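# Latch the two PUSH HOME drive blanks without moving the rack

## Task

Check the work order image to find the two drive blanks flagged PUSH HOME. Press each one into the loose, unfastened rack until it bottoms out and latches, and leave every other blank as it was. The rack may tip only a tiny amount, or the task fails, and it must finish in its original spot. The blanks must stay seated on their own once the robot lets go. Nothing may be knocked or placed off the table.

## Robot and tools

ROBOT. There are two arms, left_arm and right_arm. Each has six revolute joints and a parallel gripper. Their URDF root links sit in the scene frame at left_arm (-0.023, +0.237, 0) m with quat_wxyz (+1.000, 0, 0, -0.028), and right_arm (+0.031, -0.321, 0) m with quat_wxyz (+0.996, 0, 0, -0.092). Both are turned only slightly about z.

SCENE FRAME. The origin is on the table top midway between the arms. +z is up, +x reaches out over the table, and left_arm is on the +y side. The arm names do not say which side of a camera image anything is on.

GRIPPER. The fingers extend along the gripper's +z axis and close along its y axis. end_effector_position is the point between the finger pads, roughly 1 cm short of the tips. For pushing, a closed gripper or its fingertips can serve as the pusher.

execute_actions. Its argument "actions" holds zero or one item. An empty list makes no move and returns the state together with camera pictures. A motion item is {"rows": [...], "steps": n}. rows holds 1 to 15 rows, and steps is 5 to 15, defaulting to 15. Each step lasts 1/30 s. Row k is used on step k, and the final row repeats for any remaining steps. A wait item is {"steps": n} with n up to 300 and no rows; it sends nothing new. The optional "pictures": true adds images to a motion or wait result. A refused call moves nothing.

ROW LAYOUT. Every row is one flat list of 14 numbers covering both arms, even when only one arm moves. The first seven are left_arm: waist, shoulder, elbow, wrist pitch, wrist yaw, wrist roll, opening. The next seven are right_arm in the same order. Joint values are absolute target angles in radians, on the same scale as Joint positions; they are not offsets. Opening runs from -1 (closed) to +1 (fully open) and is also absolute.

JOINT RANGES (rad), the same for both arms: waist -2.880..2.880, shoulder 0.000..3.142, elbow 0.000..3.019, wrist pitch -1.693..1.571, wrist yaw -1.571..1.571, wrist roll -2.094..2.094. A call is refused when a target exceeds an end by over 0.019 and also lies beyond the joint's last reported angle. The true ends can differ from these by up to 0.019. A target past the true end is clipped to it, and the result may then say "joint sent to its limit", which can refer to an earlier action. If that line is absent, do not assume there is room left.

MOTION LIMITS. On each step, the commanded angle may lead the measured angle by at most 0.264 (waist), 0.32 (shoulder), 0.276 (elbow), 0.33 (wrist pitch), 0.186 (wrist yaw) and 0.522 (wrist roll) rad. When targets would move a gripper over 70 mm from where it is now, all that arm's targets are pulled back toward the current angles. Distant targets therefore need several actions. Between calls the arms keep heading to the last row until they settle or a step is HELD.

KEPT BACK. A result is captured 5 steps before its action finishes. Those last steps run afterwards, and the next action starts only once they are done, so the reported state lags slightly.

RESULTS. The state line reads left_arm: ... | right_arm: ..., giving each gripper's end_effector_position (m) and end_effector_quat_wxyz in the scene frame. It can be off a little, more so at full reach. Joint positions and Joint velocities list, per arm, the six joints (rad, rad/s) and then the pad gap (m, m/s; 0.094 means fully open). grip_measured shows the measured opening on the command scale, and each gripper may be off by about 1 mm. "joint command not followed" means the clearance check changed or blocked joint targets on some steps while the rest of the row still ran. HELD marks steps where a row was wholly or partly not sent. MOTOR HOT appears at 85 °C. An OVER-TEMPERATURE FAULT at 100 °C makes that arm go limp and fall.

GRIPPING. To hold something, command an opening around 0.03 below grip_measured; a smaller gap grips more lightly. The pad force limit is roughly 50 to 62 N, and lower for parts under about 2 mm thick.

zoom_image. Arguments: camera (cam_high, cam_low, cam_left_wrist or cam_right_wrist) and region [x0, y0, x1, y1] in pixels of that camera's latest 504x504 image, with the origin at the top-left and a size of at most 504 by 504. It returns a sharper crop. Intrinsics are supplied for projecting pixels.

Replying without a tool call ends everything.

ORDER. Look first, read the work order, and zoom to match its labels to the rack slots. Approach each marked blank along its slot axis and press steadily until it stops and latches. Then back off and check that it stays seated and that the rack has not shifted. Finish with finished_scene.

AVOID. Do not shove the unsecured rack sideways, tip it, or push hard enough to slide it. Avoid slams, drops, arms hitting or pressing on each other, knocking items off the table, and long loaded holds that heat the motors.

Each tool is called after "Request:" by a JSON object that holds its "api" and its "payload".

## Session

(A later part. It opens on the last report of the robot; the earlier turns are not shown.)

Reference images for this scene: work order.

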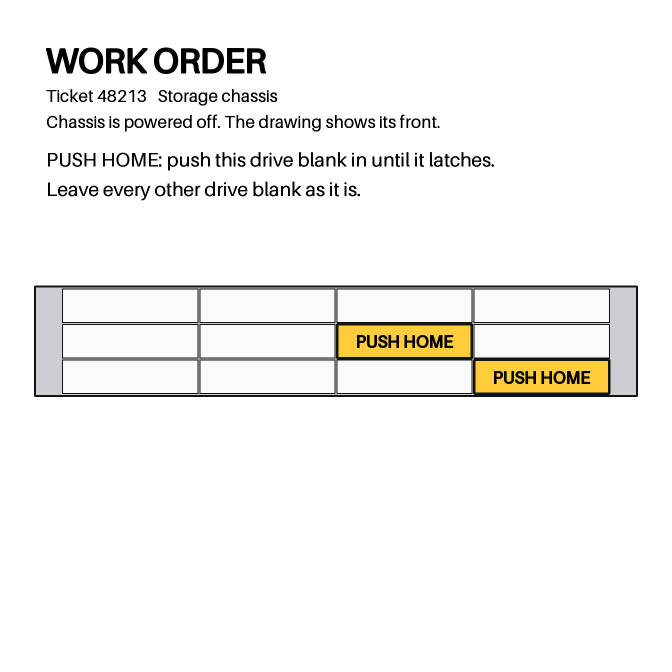

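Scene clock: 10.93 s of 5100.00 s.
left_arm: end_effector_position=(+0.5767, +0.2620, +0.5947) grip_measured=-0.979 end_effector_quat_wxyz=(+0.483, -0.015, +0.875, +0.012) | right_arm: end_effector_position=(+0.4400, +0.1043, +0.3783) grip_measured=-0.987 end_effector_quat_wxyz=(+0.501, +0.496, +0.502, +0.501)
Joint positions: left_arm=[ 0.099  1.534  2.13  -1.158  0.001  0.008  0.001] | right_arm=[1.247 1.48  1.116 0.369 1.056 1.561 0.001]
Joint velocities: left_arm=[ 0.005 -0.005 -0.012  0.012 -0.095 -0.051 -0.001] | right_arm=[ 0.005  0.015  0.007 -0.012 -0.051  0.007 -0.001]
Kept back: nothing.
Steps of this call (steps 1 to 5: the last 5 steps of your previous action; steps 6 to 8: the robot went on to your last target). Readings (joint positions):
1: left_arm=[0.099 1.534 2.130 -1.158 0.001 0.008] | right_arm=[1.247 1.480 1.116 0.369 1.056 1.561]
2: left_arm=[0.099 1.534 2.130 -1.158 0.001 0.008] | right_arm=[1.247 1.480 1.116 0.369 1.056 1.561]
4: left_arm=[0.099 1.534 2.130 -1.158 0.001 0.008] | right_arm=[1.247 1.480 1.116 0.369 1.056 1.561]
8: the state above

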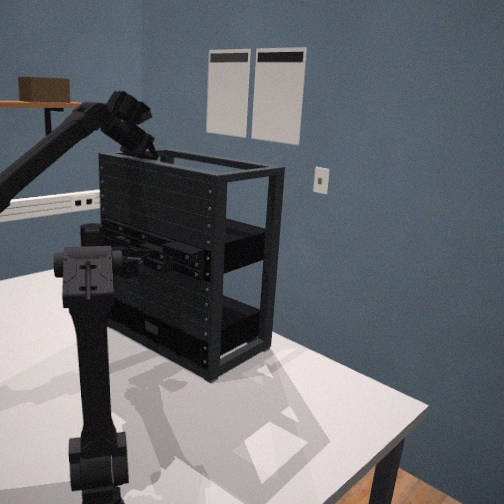

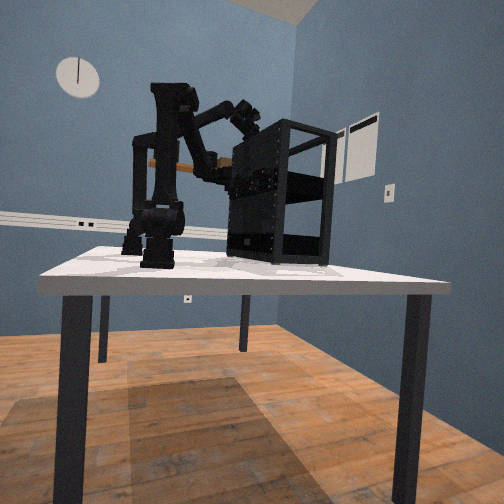

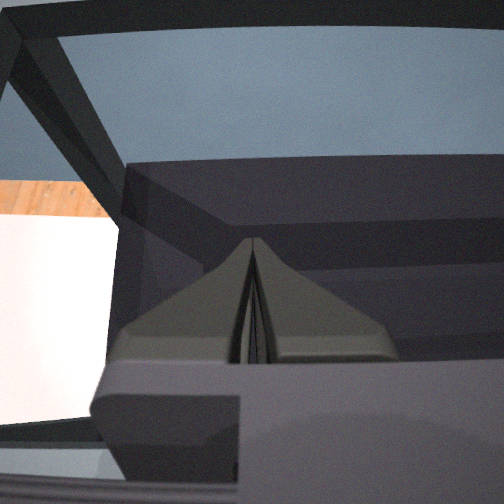

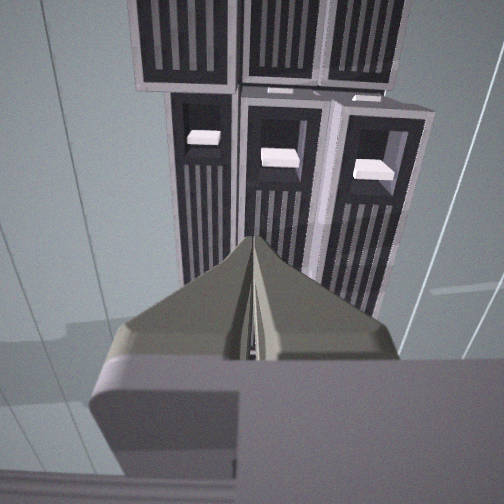

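Request:
{"api": "execute_actions", "payload": {"actions": [{"rows":[[0.1,1.54,2.1,-1.2,0,0,-1,1.205,1.508,1.165,0.355,1.05,1.57,-1],[0.1,1.54,2.1,-1.2,0,0,-1,1.195,1.514,1.17,0.355,1.043,1.57,-1],[0.1,1.54,2.1,-1.2,0,0,-1,1.185,1.52,1.176,0.355,1.036,1.57,-1],[0.1,1.54,2.1,-1.2,0,0,-1,1.175,1.526,1.182,0.355,1.03,1.57,-1],[0.1,1.54,2.1,-1.2,0,0,-1,1.165,1.532,1.188,0.355,1.023,1.57,-1],[0.1,1.54,2.1,-1.2,0,0,-1,1.155,1.538,1.194,0.355,1.016,1.57,-1],[0.1,1.54,2.1,-1.2,0,0,-1,1.145,1.544,1.2,0.355,1.01,1.57,-1],[0.1,1.54,2.1,-1.2,0,0,-1,1.135,1.548,1.2,0.355,1.01,1.57,-1],[0.1,1.54,2.1,-1.2,0,0,-1,1.125,1.552,1.2,0.355,1.01,1.57,-1],[0.1,1.54,2.1,-1.2,0,0,-1,1.115,1.556,1.2,0.355,1.01,1.57,-1],[0.1,1.54,2.1,-1.2,0,0,-1,1.105,1.56,1.2,0.355,1.01,1.57,-1],[0.1,1.54,2.1,-1.2,0,0,-1,1.095,1.564,1.2,0.355,1.01,1.57,-1]]}]}}

Request:
{"api": "execute_actions", "payload": {"actions": [{"steps":8}], "pictures": true}}

Request:
{"api": "zoom_image", "payload": {"camera": "cam_right_wrist", "region": [130,40,400,310]}}

Scene clock: 11.80 s of 5100.00 s.
left_arm: end_effector_position=(+0.5767, +0.2620, +0.5946) grip_measured=-0.979 end_effector_quat_wxyz=(+0.483, -0.015, +0.875, +0.012) | right_arm: end_effector_position=(+0.4674, +0.1045, +0.3779) grip_measured=-0.987 end_effector_quat_wxyz=(+0.501, +0.496, +0.502, +0.501)
Joint positions: left_arm=[ 0.099  1.534  2.13  -1.158  0.001  0.008  0.001] | right_arm=[1.199 1.516 1.153 0.369 1.008 1.561 0.001]
Joint velocities: left_arm=[-0.015 -0.015 -0.017 -0.046  0.051 -0.007 -0.   ] | right_arm=[-0.005 -0.024  0.051  0.017 -0.037 -0.066 -0.   ]
Steps of this call (steps 1 to 15: the robot went on to your last target; step 16: nothing new was sent; steps 17 to 26: the first 10 steps of this action). Readings (joint positions):
17: left_arm=[0.099 1.534 2.130 -1.158 0.001 0.008] | right_arm=[1.246 1.480 1.116 0.369 1.056 1.561]
18: left_arm=[0.099 1.534 2.130 -1.158 0.001 0.008] | right_arm=[1.245 1.480 1.116 0.369 1.053 1.561]
20: left_arm=[0.099 1.534 2.130 -1.158 0.001 0.008] | right_arm=[1.239 1.483 1.119 0.369 1.043 1.561]
24: left_arm=[0.099 1.534 2.130 -1.158 0.001 0.008] | right_arm=[1.207 1.507 1.146 0.369 1.009 1.561]
26: the state above

Scene clock: 12.07 s of 5100.00 s.
left_arm: end_effector_position=(+0.5761, +0.2620, +0.5948) grip_measured=-0.979 end_effector_quat_wxyz=(+0.483, -0.015, +0.876, +0.012) | right_arm: end_effector_position=(+0.4674, +0.1045, +0.3779) grip_measured=-0.987 end_effector_quat_wxyz=(+0.501, +0.496, +0.502, +0.501)
Joint positions: left_arm=[ 0.099  1.533  2.13  -1.16   0.001  0.008  0.001] | right_arm=[1.199 1.516 1.153 0.369 1.008 1.561 0.001]
Joint velocities: left_arm=[-0.005 -0.015  0.012  0.012 -0.037  0.066 -0.   ] | right_arm=[-0.005  0.005 -0.012  0.007  0.022  0.037  0.001]
Kept back: nothing.
Steps of this call (steps 1 to 5: the last 5 steps of your previous action; steps 6 to 8: the robot went on to your last target). Readings (joint positions):
1: left_arm=[0.099 1.533 2.130 -1.160 0.001 0.008] | right_arm=[1.199 1.516 1.153 0.369 1.008 1.561]
2: left_arm=[0.099 1.533 2.130 -1.160 0.001 0.008] | right_arm=[1.199 1.516 1.153 0.369 1.008 1.561]
4: left_arm=[0.099 1.533 2.130 -1.160 0.001 0.008] | right_arm=[1.199 1.516 1.153 0.369 1.008 1.561]
8: the state above

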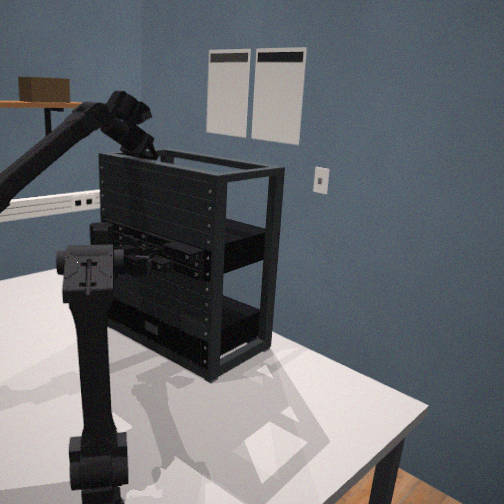

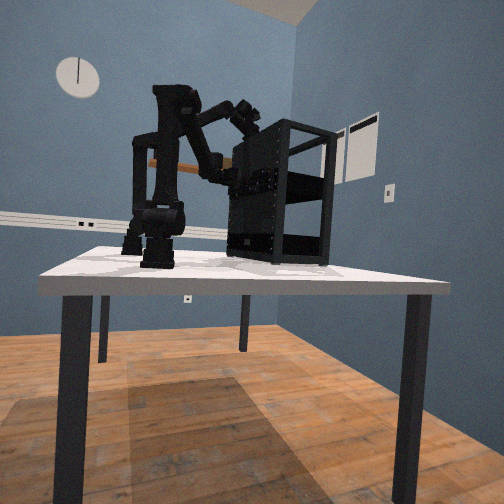

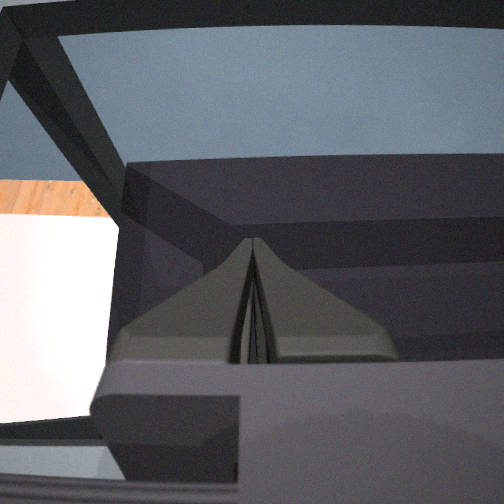

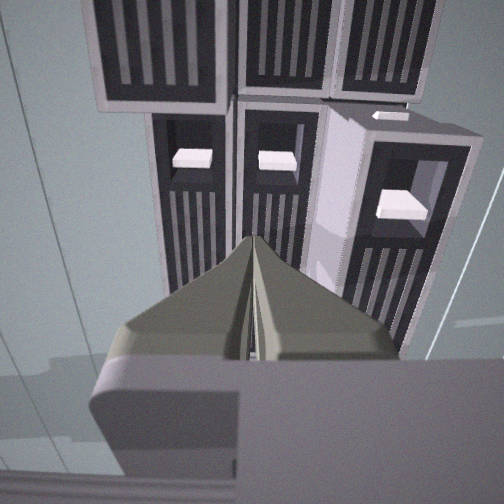

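Region (130, 40, 400, 310) of cam_right_wrist's 504x504 image, scaled by 1.867, with more detail than that image has.

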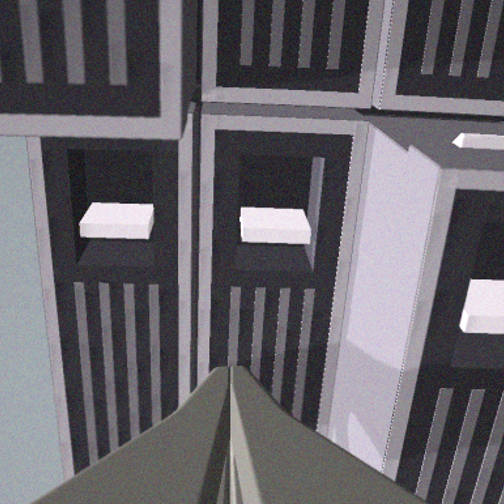

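Request:
{"api": "execute_actions", "payload": {"actions": [{"rows":[[0.1,1.53,2.14,-1.15,0,0,-1,1.2,1.51,1.18,0.36,1.01,1.57,-1],[0.1,1.52,2.17,-1.1,0,0,-1,1.225,1.49,1.16,0.36,1.03,1.57,-1],[0.1,1.52,2.2,-1.05,0,0,-1,1.25,1.475,1.14,0.36,1.055,1.57,-1],[0.1,1.52,2.22,-1.0,0,0,-1,1.275,1.46,1.125,0.36,1.08,1.57,-1],[0.1,1.52,2.22,-1.0,0,0,-1,1.3,1.445,1.11,0.36,1.11,1.57,-1]]}]}}

Request:
{"api": "execute_actions", "payload": {"actions": [{"steps":10}]}}

Request:
{"api": "finished_scene", "payload": {"scene": 2}}

Scene clock: 13.07 s of 5100.00 s.
left_arm: end_effector_position=(+0.5854, +0.2624, +0.6514) grip_measured=-0.979 end_effector_quat_wxyz=(+0.563, -0.014, +0.826, +0.014) | right_arm: end_effector_position=(+0.4133, +0.1096, +0.3894) grip_measured=-0.987 end_effector_quat_wxyz=(+0.498, +0.498, +0.496, +0.508)
Joint positions: left_arm=[ 0.099  1.53   2.175 -1.019  0.001  0.008  0.001] | right_arm=[1.301 1.452 1.108 0.369 1.107 1.561 0.001]
Joint velocities: left_arm=[-0.015 -0.044  0.115  0.1   -0.007 -0.037  0.   ] | right_arm=[ 0.269 -0.142 -0.002 -0.007 -0.007 -0.081 -0.   ]
Steps of this call (steps 1 to 15: the robot went on to your last target; steps 16 to 20: nothing new was sent; steps 21 to 30: the first 10 steps of this action). Readings (joint positions):
21: left_arm=[0.099 1.532 2.130 -1.157 0.001 0.008] | right_arm=[1.203 1.514 1.153 0.369 1.009 1.561]
22: left_arm=[0.099 1.531 2.130 -1.151 0.001 0.008] | right_arm=[1.206 1.514 1.153 0.369 1.016 1.561]
24: left_arm=[0.099 1.531 2.132 -1.104 0.001 0.008] | right_arm=[1.216 1.506 1.147 0.369 1.055 1.561]
28: left_arm=[0.099 1.532 2.162 -1.029 0.001 0.008] | right_arm=[1.274 1.464 1.109 0.369 1.107 1.561]
30: the state above

Scene clock: 13.40 s of 5100.00 s.
left_arm: end_effector_position=(+0.5837, +0.2623, +0.6551) grip_measured=-0.979 end_effector_quat_wxyz=(+0.567, -0.014, +0.824, +0.014) | right_arm: end_effector_position=(+0.4085, +0.1114, +0.3930) grip_measured=-0.987 end_effector_quat_wxyz=(+0.495, +0.497, +0.496, +0.512)
Joint positions: left_arm=[ 0.099  1.528  2.178 -1.016  0.001  0.008  0.001] | right_arm=[1.31  1.445 1.108 0.369 1.107 1.561 0.001]
Joint velocities: left_arm=[-0.015 -0.005  0.032 -0.007  0.007  0.037 -0.001] | right_arm=[-0.015  0.015 -0.002 -0.002 -0.022  0.066 -0.001]
Kept back: nothing.
Steps of this call (steps 1 to 5: the last 5 steps of your previous action; steps 6 to 10: the robot went on to your last target). Readings (joint positions):
1: left_arm=[0.099 1.529 2.178 -1.017 0.001 0.008] | right_arm=[1.308 1.448 1.108 0.369 1.107 1.561]
2: left_arm=[0.099 1.528 2.178 -1.016 0.001 0.008] | right_arm=[1.312 1.446 1.108 0.369 1.107 1.561]
4: left_arm=[0.099 1.528 2.178 -1.016 0.001 0.008] | right_arm=[1.312 1.445 1.108 0.369 1.107 1.561]
8: left_arm=[0.099 1.528 2.178 -1.016 0.001 0.008] | right_arm=[1.310 1.445 1.108 0.369 1.107 1.561]
10: the state above

The scene is finished: the task was done.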